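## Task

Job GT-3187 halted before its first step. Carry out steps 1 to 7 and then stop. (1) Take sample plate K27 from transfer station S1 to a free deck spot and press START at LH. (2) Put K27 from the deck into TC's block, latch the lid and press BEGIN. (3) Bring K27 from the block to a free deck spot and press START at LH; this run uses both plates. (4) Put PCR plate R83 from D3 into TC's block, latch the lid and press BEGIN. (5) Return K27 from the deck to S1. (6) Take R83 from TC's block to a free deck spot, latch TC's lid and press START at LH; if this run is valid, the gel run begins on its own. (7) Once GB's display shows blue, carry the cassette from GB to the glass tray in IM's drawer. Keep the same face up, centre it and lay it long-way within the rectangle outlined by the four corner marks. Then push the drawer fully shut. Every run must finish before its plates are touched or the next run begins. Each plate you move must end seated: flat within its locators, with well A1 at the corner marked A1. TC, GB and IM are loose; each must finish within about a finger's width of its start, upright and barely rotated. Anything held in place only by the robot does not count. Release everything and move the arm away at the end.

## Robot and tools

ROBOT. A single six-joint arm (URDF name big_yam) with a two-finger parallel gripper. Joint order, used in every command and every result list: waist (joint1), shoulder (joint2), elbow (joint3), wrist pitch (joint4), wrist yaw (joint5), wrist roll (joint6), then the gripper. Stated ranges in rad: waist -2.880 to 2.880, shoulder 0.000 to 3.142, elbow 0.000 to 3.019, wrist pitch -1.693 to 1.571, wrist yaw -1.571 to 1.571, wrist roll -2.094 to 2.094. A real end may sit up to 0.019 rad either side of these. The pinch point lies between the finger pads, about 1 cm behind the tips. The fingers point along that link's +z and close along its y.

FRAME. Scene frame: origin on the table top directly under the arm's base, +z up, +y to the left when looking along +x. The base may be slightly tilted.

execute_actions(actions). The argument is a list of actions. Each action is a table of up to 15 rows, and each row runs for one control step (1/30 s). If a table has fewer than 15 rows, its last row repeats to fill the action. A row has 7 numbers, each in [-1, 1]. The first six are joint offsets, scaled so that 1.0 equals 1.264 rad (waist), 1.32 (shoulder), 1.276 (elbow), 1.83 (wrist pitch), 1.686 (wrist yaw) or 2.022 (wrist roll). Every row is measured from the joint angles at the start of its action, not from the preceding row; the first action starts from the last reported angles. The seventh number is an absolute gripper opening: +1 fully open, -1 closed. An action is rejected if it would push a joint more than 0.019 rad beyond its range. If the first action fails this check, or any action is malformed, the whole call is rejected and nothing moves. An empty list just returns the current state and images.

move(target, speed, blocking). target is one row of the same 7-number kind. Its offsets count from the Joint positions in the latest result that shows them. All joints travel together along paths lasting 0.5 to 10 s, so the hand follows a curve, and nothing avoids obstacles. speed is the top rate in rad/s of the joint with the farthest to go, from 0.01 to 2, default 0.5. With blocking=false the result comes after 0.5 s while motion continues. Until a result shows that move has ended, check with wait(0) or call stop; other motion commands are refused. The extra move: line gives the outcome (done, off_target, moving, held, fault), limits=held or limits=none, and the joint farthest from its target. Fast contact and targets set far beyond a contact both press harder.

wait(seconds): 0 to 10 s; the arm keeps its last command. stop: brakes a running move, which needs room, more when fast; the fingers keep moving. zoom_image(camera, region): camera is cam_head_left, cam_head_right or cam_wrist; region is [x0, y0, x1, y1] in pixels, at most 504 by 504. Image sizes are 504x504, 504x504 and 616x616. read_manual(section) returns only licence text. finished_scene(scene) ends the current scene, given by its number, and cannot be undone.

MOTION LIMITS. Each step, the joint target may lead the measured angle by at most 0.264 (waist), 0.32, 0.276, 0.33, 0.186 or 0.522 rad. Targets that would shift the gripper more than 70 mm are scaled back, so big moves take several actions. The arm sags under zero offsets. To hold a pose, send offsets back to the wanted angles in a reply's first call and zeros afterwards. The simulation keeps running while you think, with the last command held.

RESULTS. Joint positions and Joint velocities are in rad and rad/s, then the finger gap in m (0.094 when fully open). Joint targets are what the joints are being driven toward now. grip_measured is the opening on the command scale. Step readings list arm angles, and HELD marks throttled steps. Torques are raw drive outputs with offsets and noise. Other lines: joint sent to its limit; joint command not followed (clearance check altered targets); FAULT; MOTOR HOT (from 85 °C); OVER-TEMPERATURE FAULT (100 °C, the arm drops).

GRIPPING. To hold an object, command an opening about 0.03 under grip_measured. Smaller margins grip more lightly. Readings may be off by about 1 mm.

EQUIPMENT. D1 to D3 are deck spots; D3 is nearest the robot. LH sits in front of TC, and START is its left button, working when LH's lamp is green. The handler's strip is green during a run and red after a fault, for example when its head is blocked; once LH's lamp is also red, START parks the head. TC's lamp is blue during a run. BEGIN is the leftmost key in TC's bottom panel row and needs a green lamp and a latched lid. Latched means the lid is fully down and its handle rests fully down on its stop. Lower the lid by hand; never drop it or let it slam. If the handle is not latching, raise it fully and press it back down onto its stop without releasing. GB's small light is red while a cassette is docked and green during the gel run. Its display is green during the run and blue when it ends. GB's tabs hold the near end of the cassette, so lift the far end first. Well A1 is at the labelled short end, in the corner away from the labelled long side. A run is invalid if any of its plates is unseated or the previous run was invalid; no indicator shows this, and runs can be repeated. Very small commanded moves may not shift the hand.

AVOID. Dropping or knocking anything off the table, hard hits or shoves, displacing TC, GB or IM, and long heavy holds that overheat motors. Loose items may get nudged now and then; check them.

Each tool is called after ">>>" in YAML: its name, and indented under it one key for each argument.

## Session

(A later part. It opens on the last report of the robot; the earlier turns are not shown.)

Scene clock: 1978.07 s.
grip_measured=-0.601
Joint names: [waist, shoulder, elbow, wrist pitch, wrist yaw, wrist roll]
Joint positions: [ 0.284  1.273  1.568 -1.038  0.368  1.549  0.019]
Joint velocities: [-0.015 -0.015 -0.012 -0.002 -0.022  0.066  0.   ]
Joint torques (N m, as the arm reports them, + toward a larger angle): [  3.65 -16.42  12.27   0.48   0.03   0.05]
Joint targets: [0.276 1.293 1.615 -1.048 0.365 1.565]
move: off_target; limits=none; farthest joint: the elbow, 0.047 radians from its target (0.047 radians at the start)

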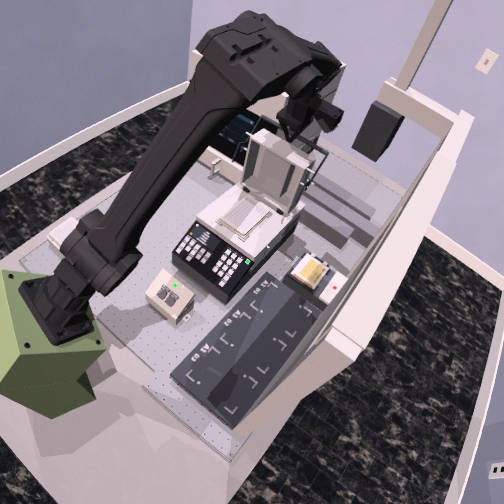

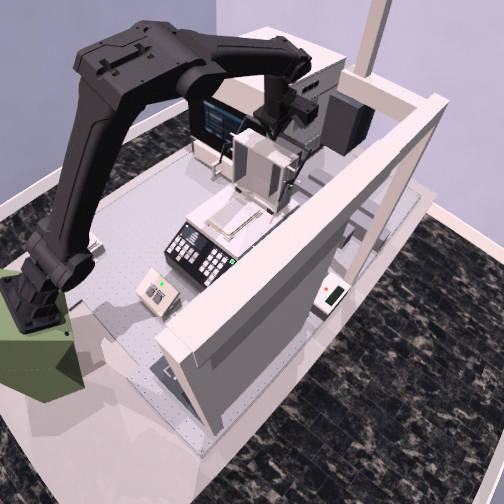

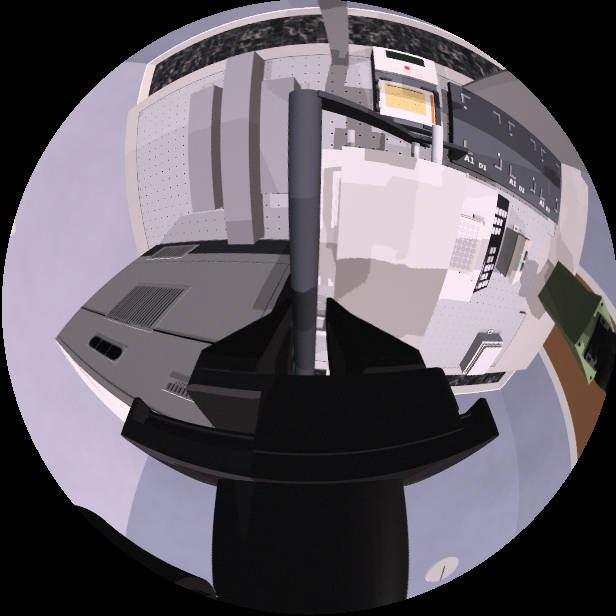

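Open a bit more and lift to above-handle.

>>> move:
  target: [-0.006, 0.015, 0.037, -0.005, -0.002, 0.008, -0.3]
  speed: 0.06

>>> move:
  target: [0.036, -0.048, 0.065, -0.053, 0.016, 0.015, -0.3]
  speed: 0.15

Scene clock: 1981.13 s.
grip_measured=-0.301
Joint names: [waist, shoulder, elbow, wrist pitch, wrist yaw, wrist roll]
Joint positions: [ 0.284  1.273  1.569 -1.038  0.368  1.549  0.033]
Joint velocities: [-0.005 -0.005  0.012  0.012  0.007 -0.037 -0.001]
Joint torques (N m, as the arm reports them, + toward a larger angle): [  3.92 -16.85  12.21   0.58   0.06   0.08]
Joint targets: [0.276 1.293 1.615 -1.047 0.365 1.565]
move: off_target; limits=none; farthest joint: the elbow, 0.046 radians from its target (0.047 radians at the start)

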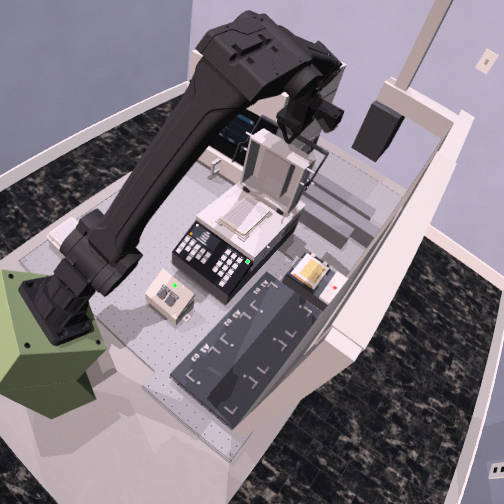

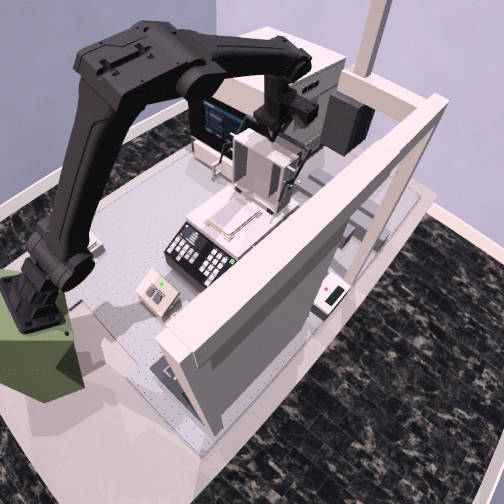

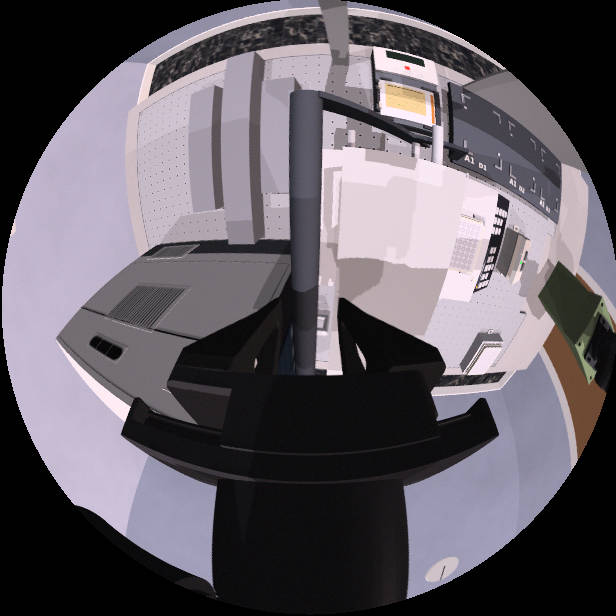

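Scene clock: 1982.23 s.
grip_measured=-0.301
Joint names: [waist, shoulder, elbow, wrist pitch, wrist yaw, wrist roll]
Joint positions: [ 0.319  1.214  1.609 -1.125  0.392  1.563  0.033]
Joint velocities: [-0.005 -0.005 -0.012  0.007  0.066 -0.037  0.   ]
Joint torques (N m, as the arm reports them, + toward a larger angle): [  4.67 -17.65  12.18   0.49   0.26   0.1 ]
Joint targets: [0.329 1.210 1.652 -1.135 0.395 1.580]
move: off_target; limits=none; farthest joint: the elbow, 0.043 radians from its target (0.083 radians at the start)

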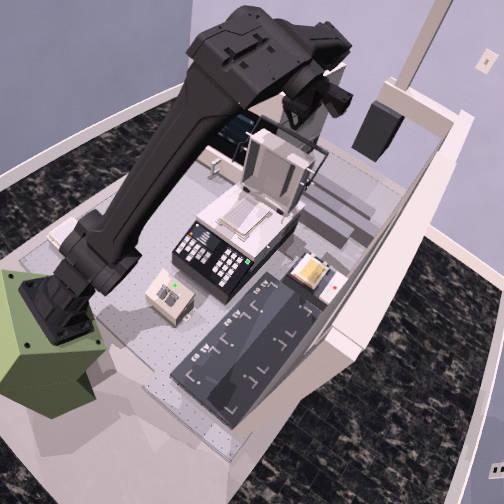

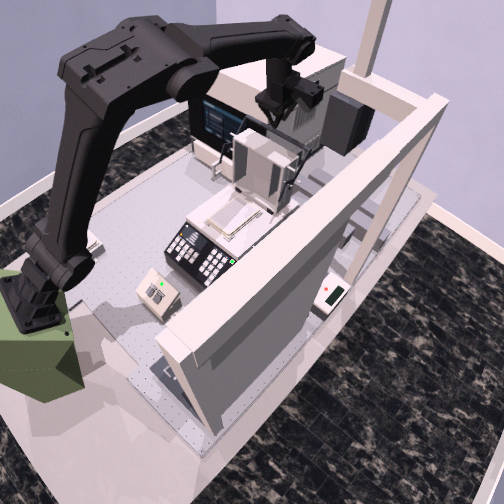

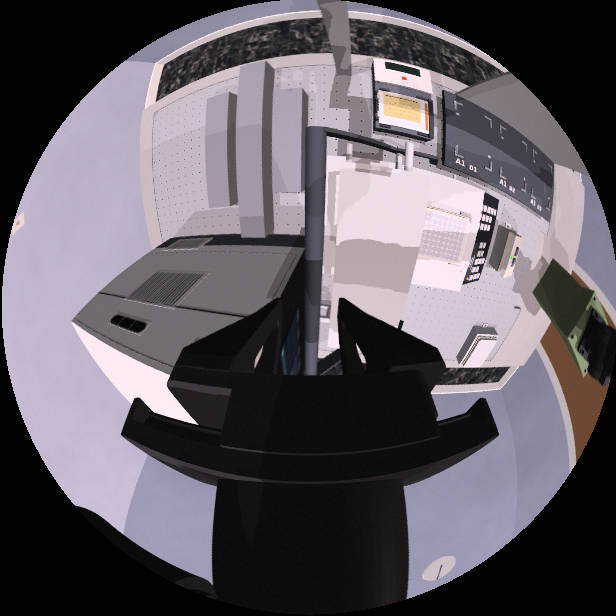

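>>> move:
  target: [0.0435, -0.3765, -0.554, 0.1667, 0.0267, -0.777, -0.3]
  speed: 0.8

Scene clock: 1987.40 s.
grip_measured=-0.301
Joint names: [waist, shoulder, elbow, wrist pitch, wrist yaw, wrist roll]
Joint positions: [ 0.364  0.726  0.907 -0.833  0.434  0.009  0.033]
Joint velocities: [ 0.005  0.005 -0.017 -0.007  0.007 -0.051 -0.001]
Joint torques (N m, as the arm reports them, + toward a larger angle): [  2.17 -10.37   7.77   1.65   0.21  -0.25]
Joint targets: [0.374 0.717 0.902 -0.819 0.437 -0.008]
move: done; limits=none; farthest joint: the wrist roll, 0.017 radians from its target (1.572 radians at the start)

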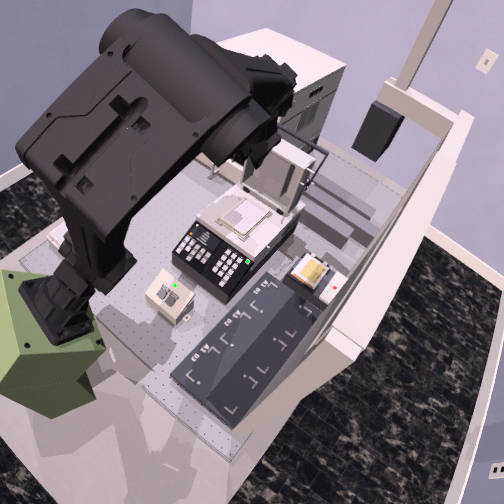

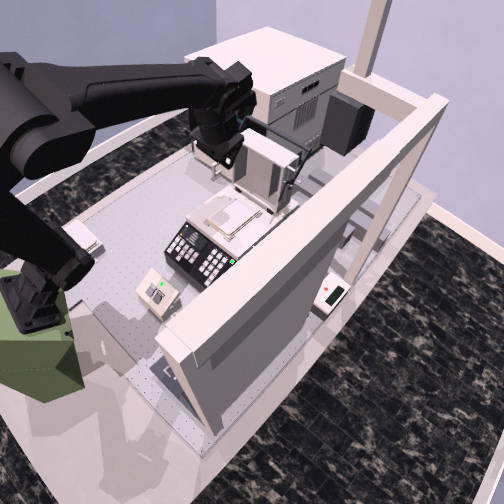

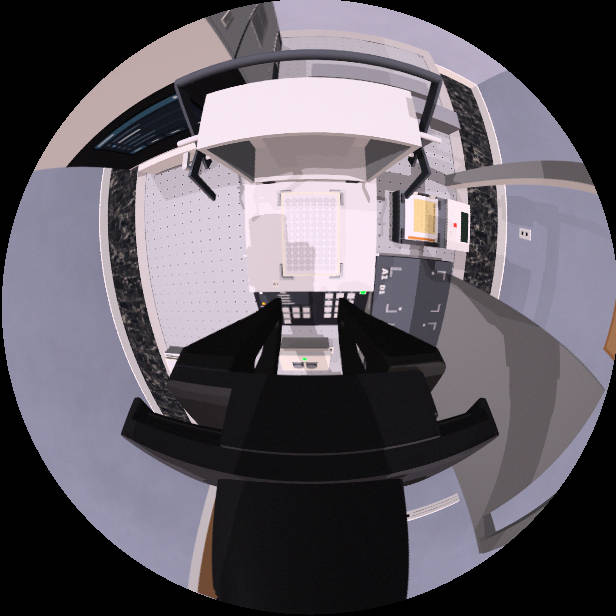

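>>> move:
  target: [-0.162, 0.187, -0.112, 0.234, -0.0955, -0.0747, 1]
  speed: 0.5

>>> move:
  target: [-0.041, 0.12, -0.003, 0.087, -0.023, -0.019, 1]
  speed: 0.25

Scene clock: 1992.50 s.
grip_measured=+1.000
Joint names: [waist, shoulder, elbow, wrist pitch, wrist yaw, wrist roll]
Joint positions: [ 0.167  0.962  0.766 -0.418  0.276 -0.126  0.094]
Joint velocities: [-0.005  0.005  0.007 -0.007 -0.037  0.007  0.   ]
Joint torques (N m, as the arm reports them, + toward a larger angle): [  1.71 -11.61   6.06   1.67  -0.02  -0.24]
Joint targets: [0.159 0.973 0.764 -0.405 0.273 -0.142]
move: done; limits=none; farthest joint: the wrist roll, 0.016 radians from its target (0.150 radians at the start)

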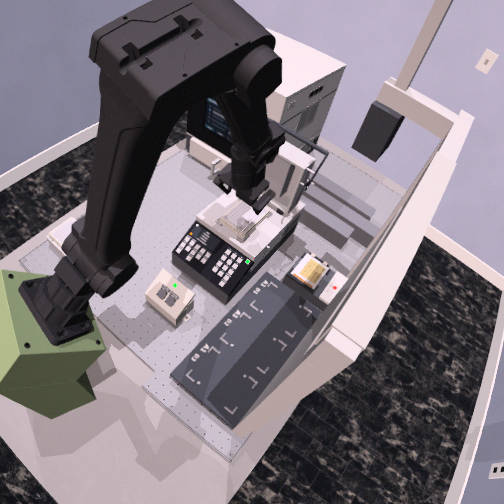

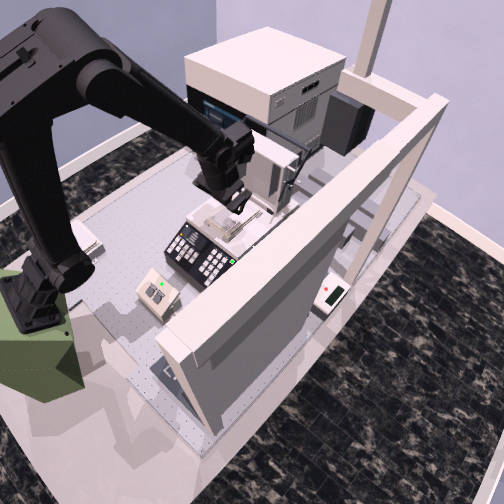

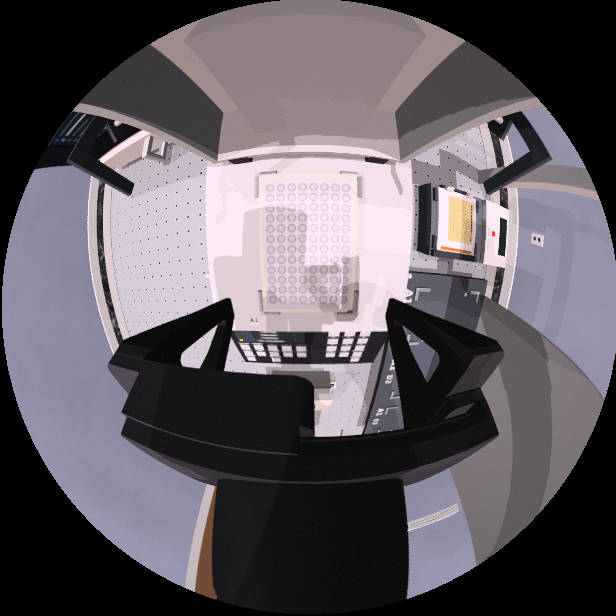

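Scene clock: 1993.60 s.
grip_measured=+1.000
Joint names: [waist, shoulder, elbow, wrist pitch, wrist yaw, wrist roll]
Joint positions: [ 0.127  1.105  0.766 -0.272  0.241 -0.148  0.094]
Joint velocities: [-0.005  0.005 -0.007 -0.002  0.022 -0.007  0.   ]
Joint torques (N m, as the arm reports them, + toward a larger angle): [  1.68 -11.19   4.85   1.58  -0.08  -0.26]
Joint targets: [0.116 1.120 0.762 -0.259 0.237 -0.164]
move: done; limits=none; farthest joint: the wrist roll, 0.016 radians from its target (0.038 radians at the start)

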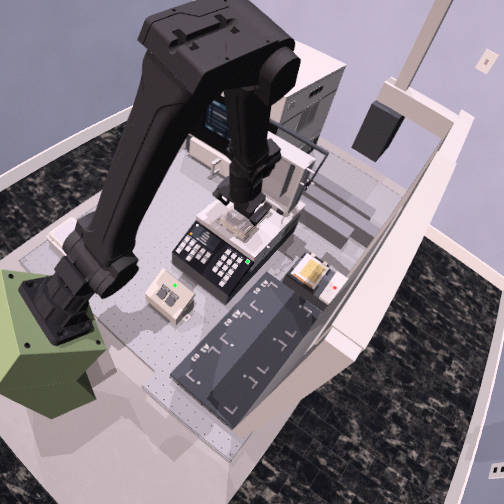

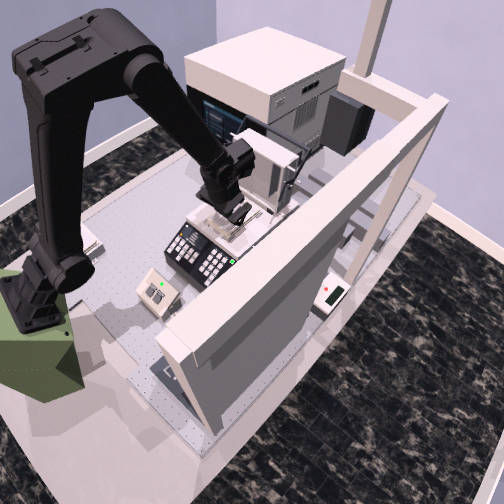

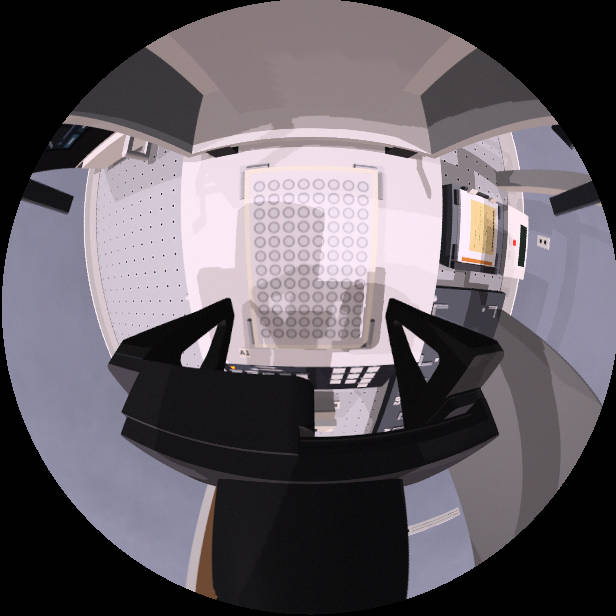

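>>> move:
  target: [-0.0214, 0.053, 0.025, 0.0377, -0.012, -0.0143, 1]
  speed: 0.08

>>> zoom_image:
  camera: "cam_wrist"
  region: [190, 130, 430, 370]

Scene clock: 1997.10 s.
grip_measured=+1.000
Joint names: [waist, shoulder, elbow, wrist pitch, wrist yaw, wrist roll]
Joint positions: [ 0.112  1.154  0.766 -0.217  0.223 -0.16   0.094]
Joint velocities: [-0.015 -0.005 -0.007  0.002  0.022 -0.007  0.   ]
Joint torques (N m, as the arm reports them, + toward a larger angle): [  1.35 -11.71   7.36   1.67  -0.08  -0.24]
Joint targets: [0.100 1.175 0.798 -0.203 0.220 -0.177]
move: off_target; limits=none; farthest joint: the elbow, 0.032 radians from its target (0.032 radians at the start)

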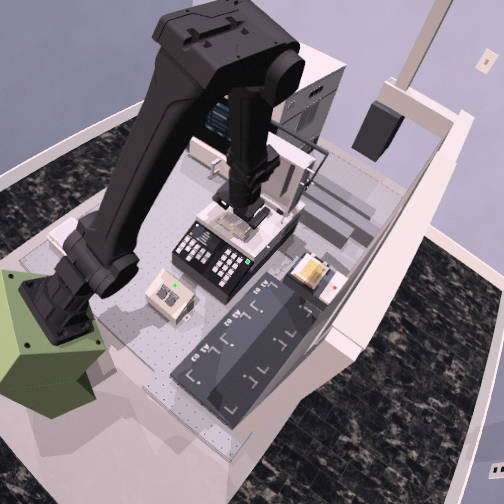

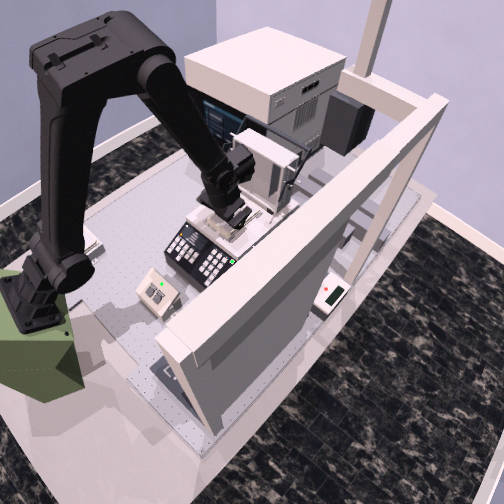

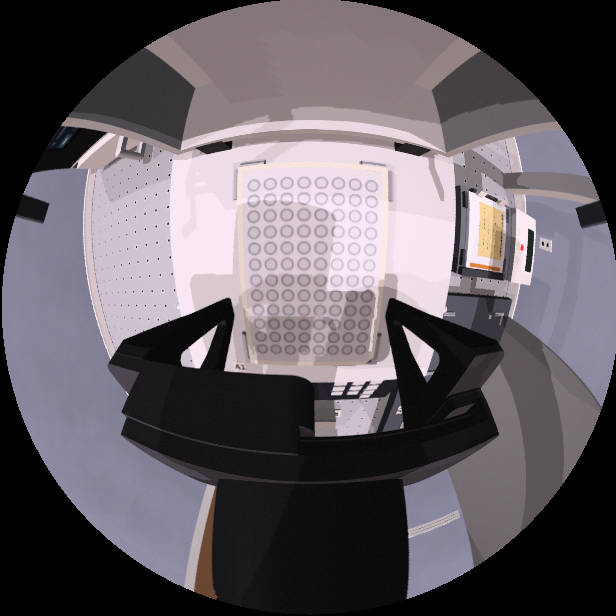

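Region (190, 130, 430, 370) of cam_wrist's 616x616 image, scaled by 2.100, with more detail than that image has.

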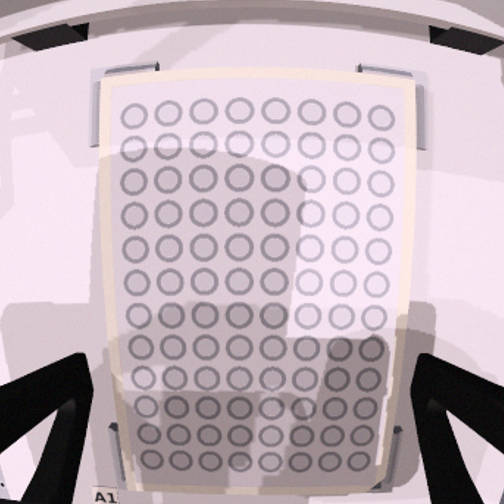

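>>> move:
  target: [-0.01, 0.02, 0.035, 0.008, -0.002, -0.008, 1]
  speed: 0.05

>>> zoom_image:
  camera: "cam_wrist"
  region: [190, 130, 430, 370]

Scene clock: 2002.17 s.
grip_measured=+1.000
Joint names: [waist, shoulder, elbow, wrist pitch, wrist yaw, wrist roll]
Joint positions: [ 0.112  1.157  0.781 -0.214  0.223 -0.161  0.094]
Joint velocities: [-0.005 -0.005 -0.002 -0.012  0.037  0.051  0.   ]
Joint torques (N m, as the arm reports them, + toward a larger angle): [  1.49 -11.14   7.34   1.52  -0.07  -0.26]
Joint targets: [0.100 1.180 0.811 -0.202 0.220 -0.177]
move: off_target; limits=none; farthest joint: the elbow, 0.029 radians from its target (0.045 radians at the start)

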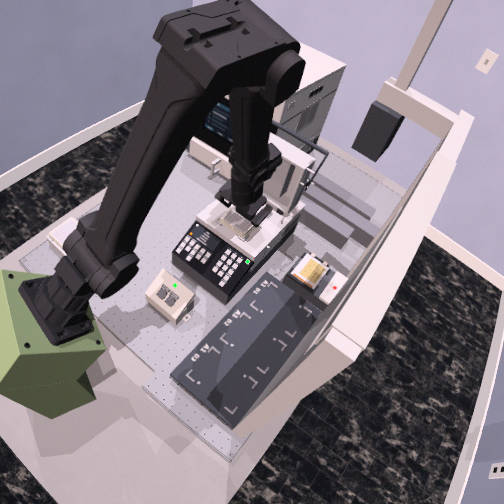

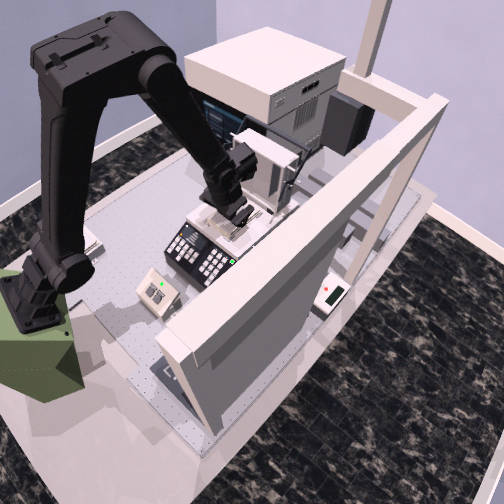

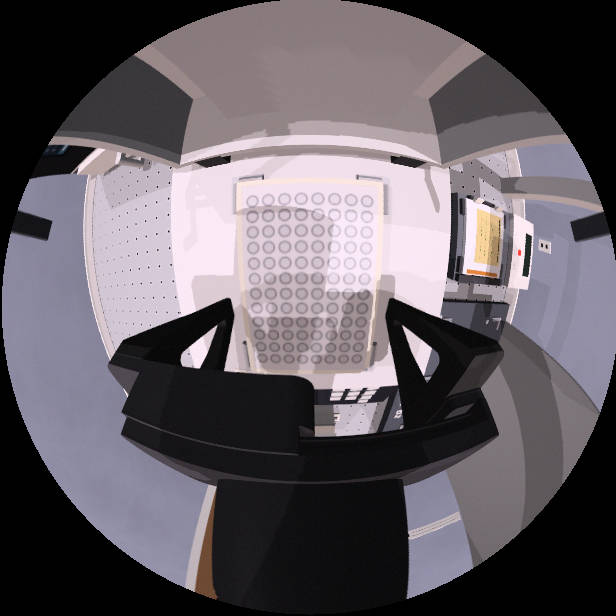

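Region (190, 130, 430, 370) of cam_wrist's 616x616 image, scaled by 2.100, with more detail than that image has.

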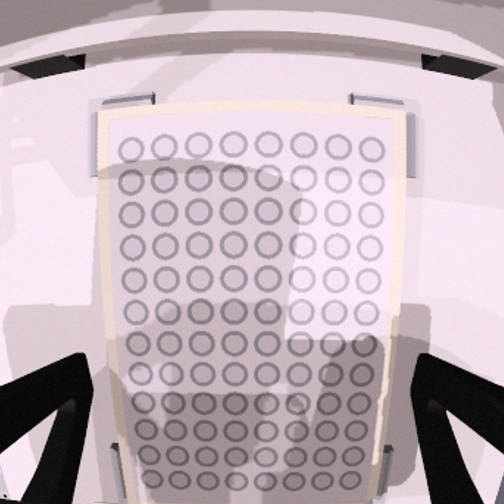

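>>> move:
  target: [-0.01, 0.02, -0.008, 0.0, -0.002, -0.008, 1]
  speed: 0.05

>>> zoom_image:
  camera: "cam_wrist"
  region: [190, 130, 430, 370]

Scene clock: 2004.77 s.
grip_measured=+1.000
Joint names: [waist, shoulder, elbow, wrist pitch, wrist yaw, wrist roll]
Joint positions: [ 0.112  1.16   0.781 -0.214  0.223 -0.161  0.094]
Joint velocities: [-0.005 -0.024 -0.007  0.007  0.037  0.007  0.   ]
Joint torques (N m, as the arm reports them, + toward a larger angle): [  0.94 -11.43   3.83   1.17  -0.06  -0.23]
Joint targets: [0.100 1.183 0.771 -0.214 0.220 -0.177]
move: off_target; limits=none; farthest joint: the shoulder, 0.023 radians from its target (0.026 radians at the start)

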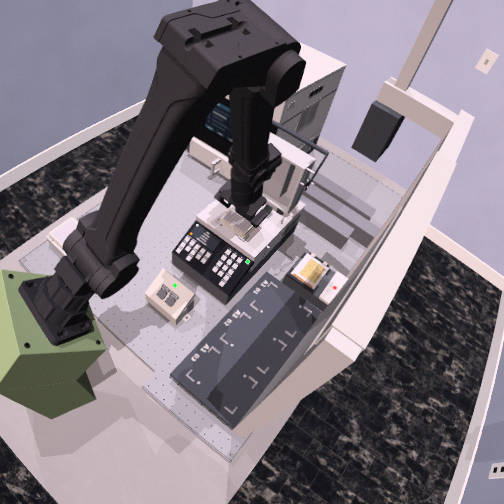

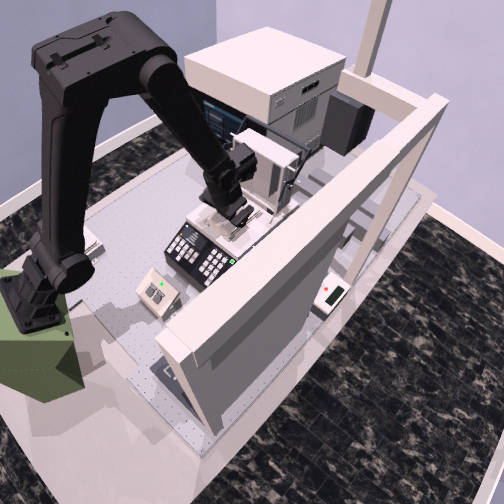

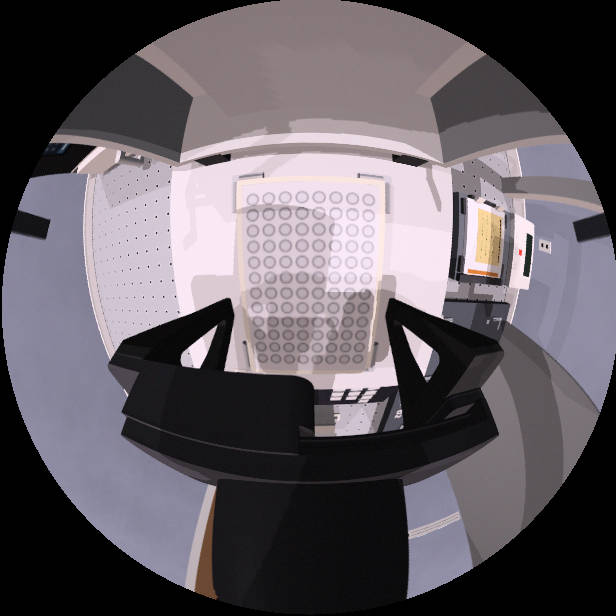

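Region (190, 130, 430, 370) of cam_wrist's 616x616 image, scaled by 2.100, with more detail than that image has.

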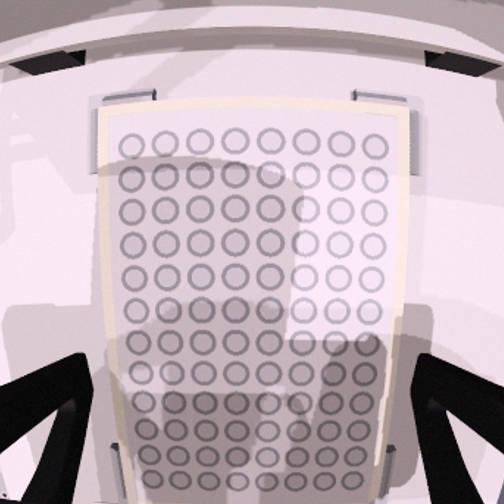

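>>> move:
  target: [-0.01, 0.005, -0.012, 0.0, -0.002, -0.008, 1]
  speed: 0.03

>>> zoom_image:
  camera: "cam_wrist"
  region: [190, 130, 430, 370]

Scene clock: 2007.43 s.
grip_measured=+1.000
Joint names: [waist, shoulder, elbow, wrist pitch, wrist yaw, wrist roll]
Joint positions: [ 0.112  1.16   0.772 -0.214  0.223 -0.161  0.094]
Joint velocities: [-0.015 -0.005 -0.012 -0.012  0.007 -0.022  0.   ]
Joint torques (N m, as the arm reports them, + toward a larger angle): [  1.58 -12.53   4.25   1.21  -0.07  -0.28]
Joint targets: [0.100 1.167 0.766 -0.214 0.219 -0.177]
move: done; limits=none; farthest joint: the wrist roll, 0.016 radians from its target (0.016 radians at the start)

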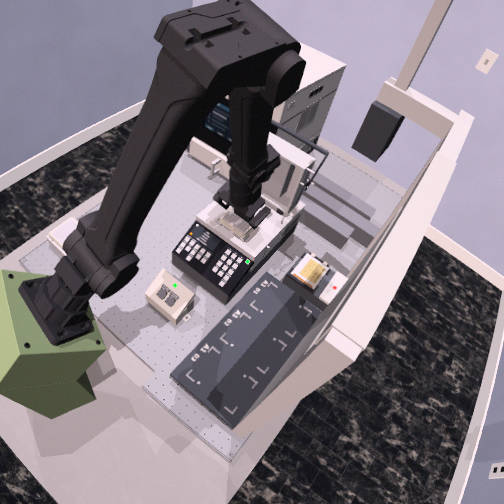

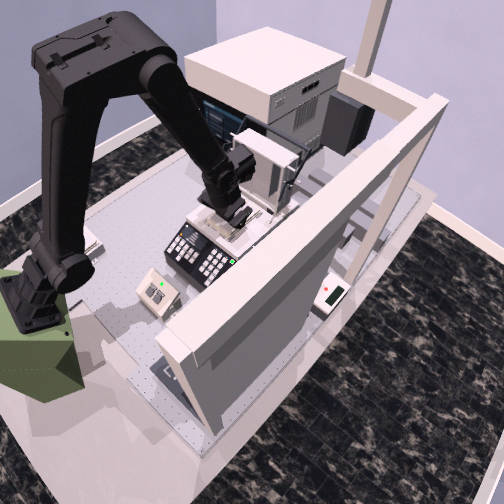

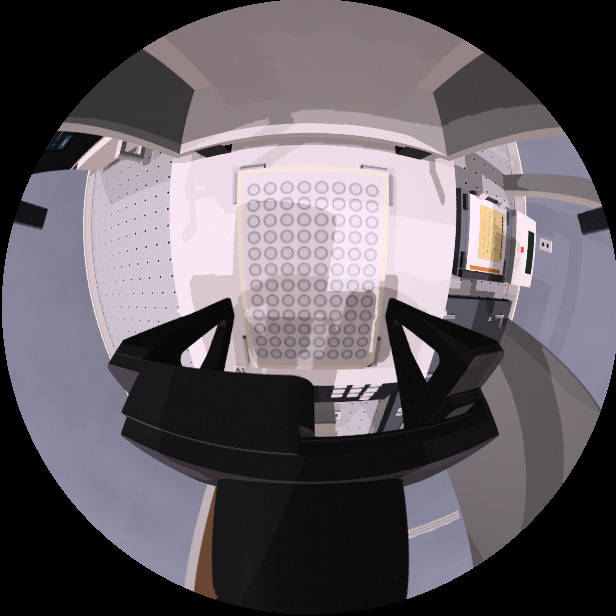

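Region (190, 130, 430, 370) of cam_wrist's 616x616 image, scaled by 2.100, with more detail than that image has.

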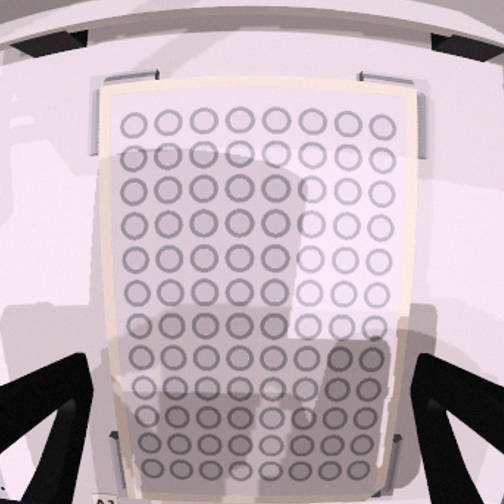

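>>> move:
  target: [-0.0125, 0.005, 0.005, 0.0, -0.002, -0.008, 1]
  speed: 0.03

>>> zoom_image:
  camera: "cam_wrist"
  region: [190, 130, 430, 370]

Scene clock: 2011.10 s.
grip_measured=+1.000
Joint names: [waist, shoulder, elbow, wrist pitch, wrist yaw, wrist roll]
Joint positions: [ 0.109  1.16   0.772 -0.214  0.223 -0.162  0.094]
Joint velocities: [-0.005 -0.005  0.002 -0.002 -0.051  0.081  0.   ]
Joint torques (N m, as the arm reports them, + toward a larger angle): [  1.94 -12.59   5.16   1.26  -0.07  -0.29]
Joint targets: [0.097 1.167 0.779 -0.214 0.219 -0.178]
move: done; limits=none; farthest joint: the wrist roll, 0.015 radians from its target (0.016 radians at the start)

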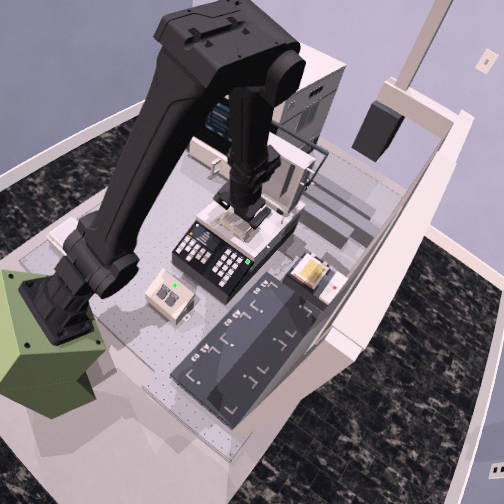

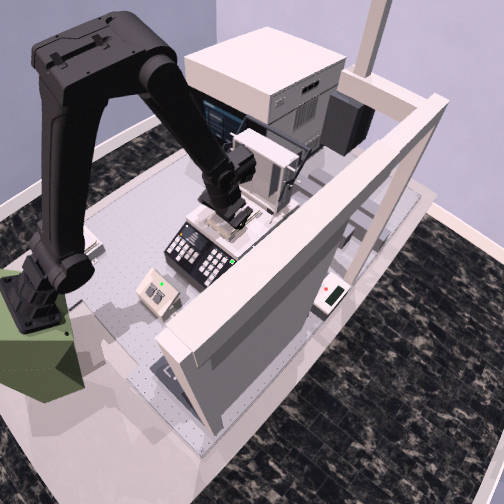

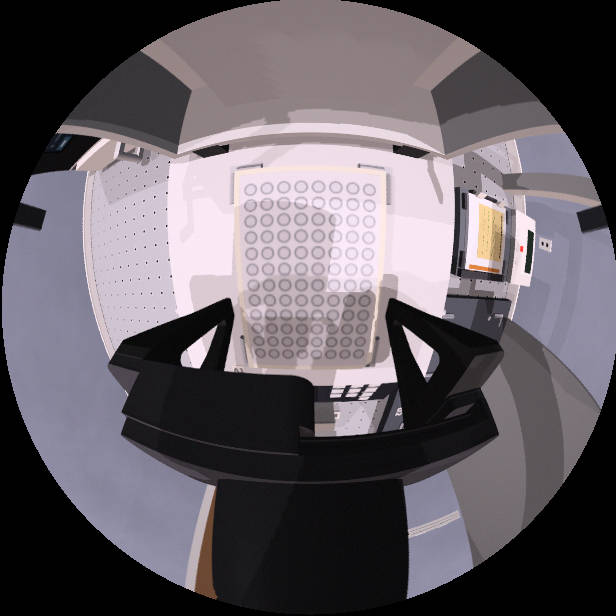

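Region (190, 130, 430, 370) of cam_wrist's 616x616 image, scaled by 2.100, with more detail than that image has.

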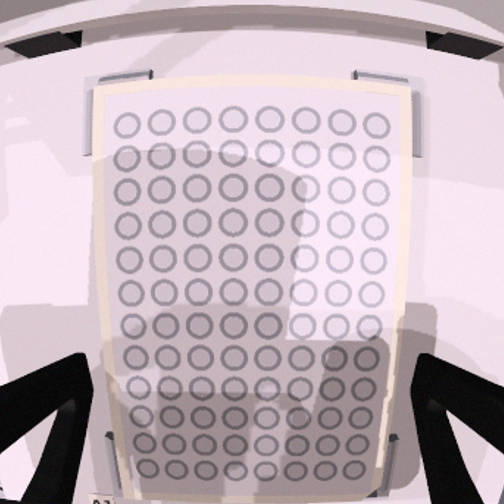

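>>> move:
  target: [0.0, 0.005, 0.005, 0.0, 0.0, 0.0, 0.635]
  speed: 0.03

>>> zoom_image:
  camera: "cam_wrist"
  region: [190, 130, 430, 370]

Scene clock: 2014.90 s.
grip_measured=+0.667
Joint names: [waist, shoulder, elbow, wrist pitch, wrist yaw, wrist roll]
Joint positions: [ 0.109  1.16   0.772 -0.214  0.223 -0.162  0.078]
Joint velocities: [-0.015  0.015  0.007 -0.012  0.007  0.081 -0.001]
Joint torques (N m, as the arm reports them, + toward a larger angle): [  2.59 -13.07   5.17   1.12   0.03  -0.1 ]
Joint targets: [0.109 1.167 0.779 -0.214 0.223 -0.162]
move: done; limits=none; farthest joint: the shoulder, 0.007 radians from its target (0.007 radians at the start)

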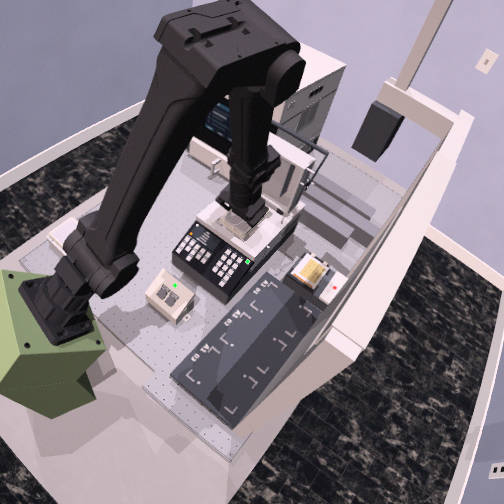

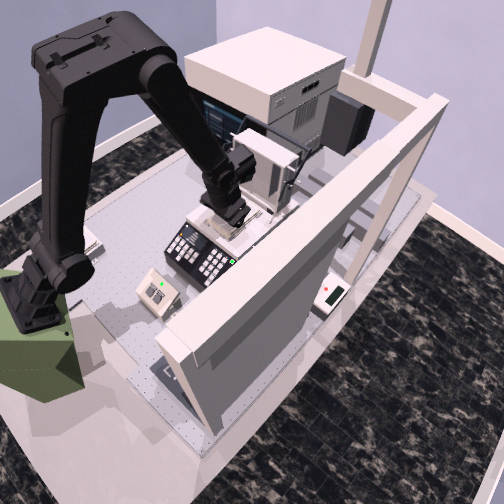

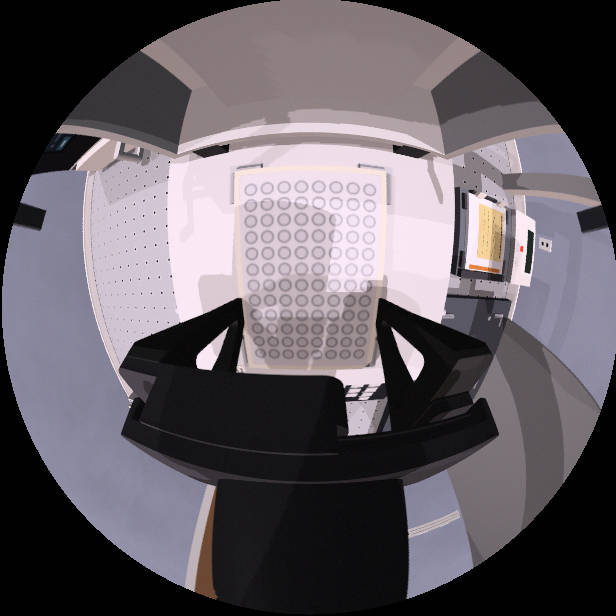

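Region (190, 130, 430, 370) of cam_wrist's 616x616 image, scaled by 2.100, with more detail than that image has.

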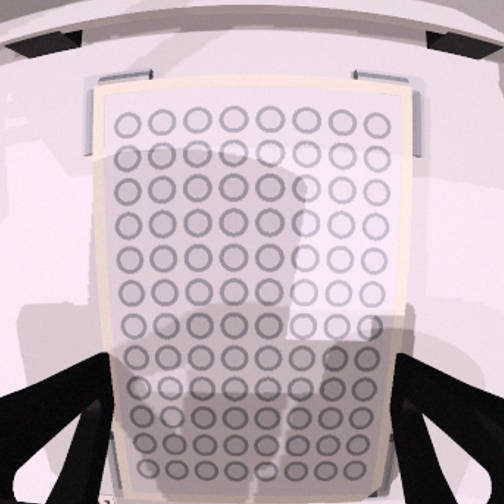

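>>> move:
  target: [0.023, -0.054, -0.004, -0.0377, 0.011, 0.014, 0.635]
  speed: 0.06

>>> move:
  target: [0.041, -0.113, 0.005, -0.087, 0.023, 0.019, 0.635]
  speed: 0.2

Scene clock: 2019.00 s.
grip_measured=+0.667
Joint names: [waist, shoulder, elbow, wrist pitch, wrist yaw, wrist roll]
Joint positions: [ 0.127  1.103  0.772 -0.274  0.238 -0.15   0.078]
Joint velocities: [-0.015  0.005 -0.002 -0.002 -0.037 -0.007 -0.001]
Joint torques (N m, as the arm reports them, + toward a larger angle): [  3.88 -14.36   4.77   0.67   0.17   0.1 ]
Joint targets: [0.138 1.089 0.767 -0.284 0.241 -0.133]
move: done; limits=none; farthest joint: the wrist roll, 0.016 radians from its target (0.028 radians at the start)

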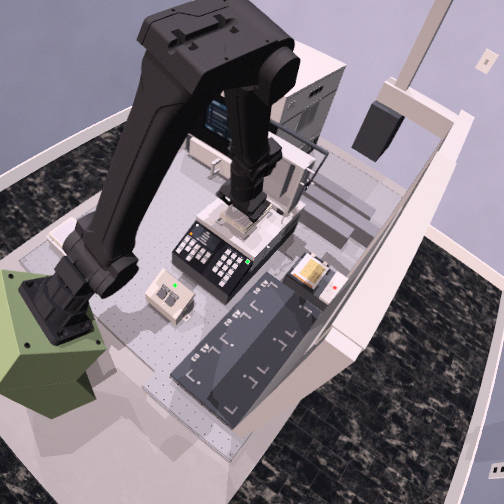

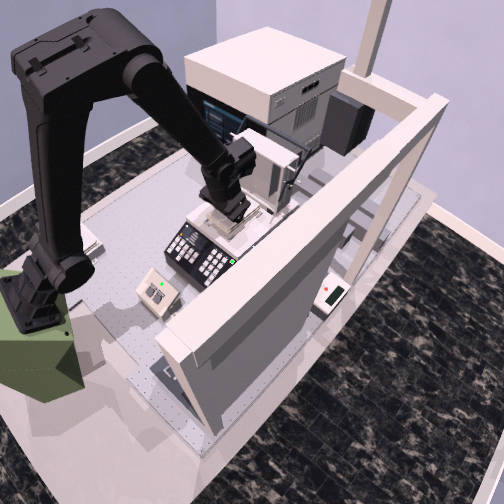

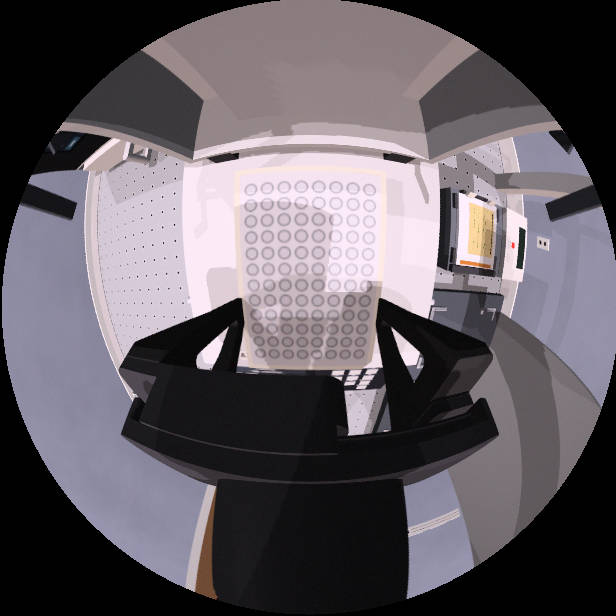

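Scene clock: 2020.20 s.
grip_measured=+0.667
Joint names: [waist, shoulder, elbow, wrist pitch, wrist yaw, wrist roll]
Joint positions: [ 0.168  0.962  0.772 -0.423  0.274 -0.128  0.078]
Joint velocities: [-0.015  0.005  0.007 -0.007 -0.037 -0.037 -0.   ]
Joint torques (N m, as the arm reports them, + toward a larger angle): [  3.39 -12.48   6.77   0.72   0.15   0.11]
Joint targets: [0.179 0.953 0.779 -0.433 0.277 -0.111]
move: done; limits=none; farthest joint: the wrist roll, 0.016 radians from its target (0.038 radians at the start)

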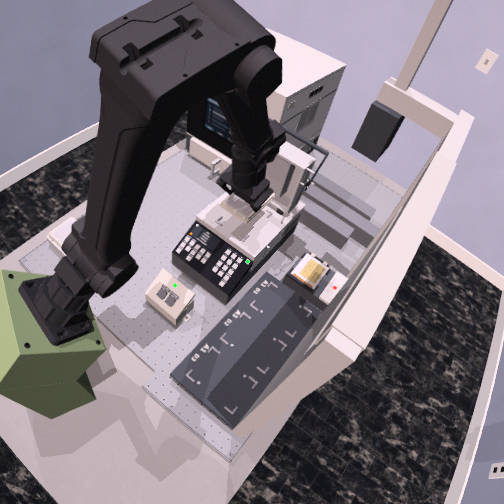

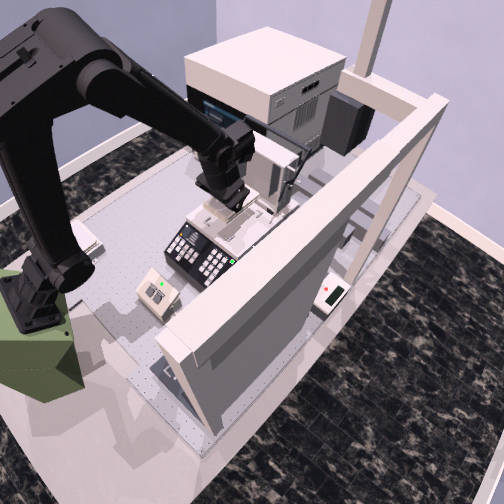

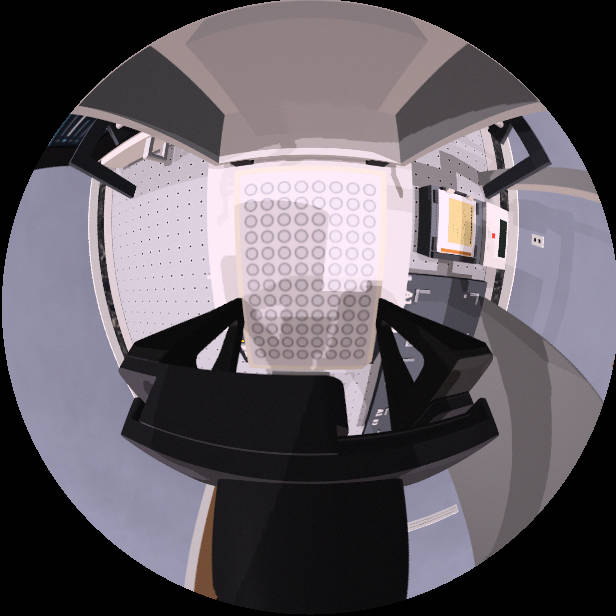

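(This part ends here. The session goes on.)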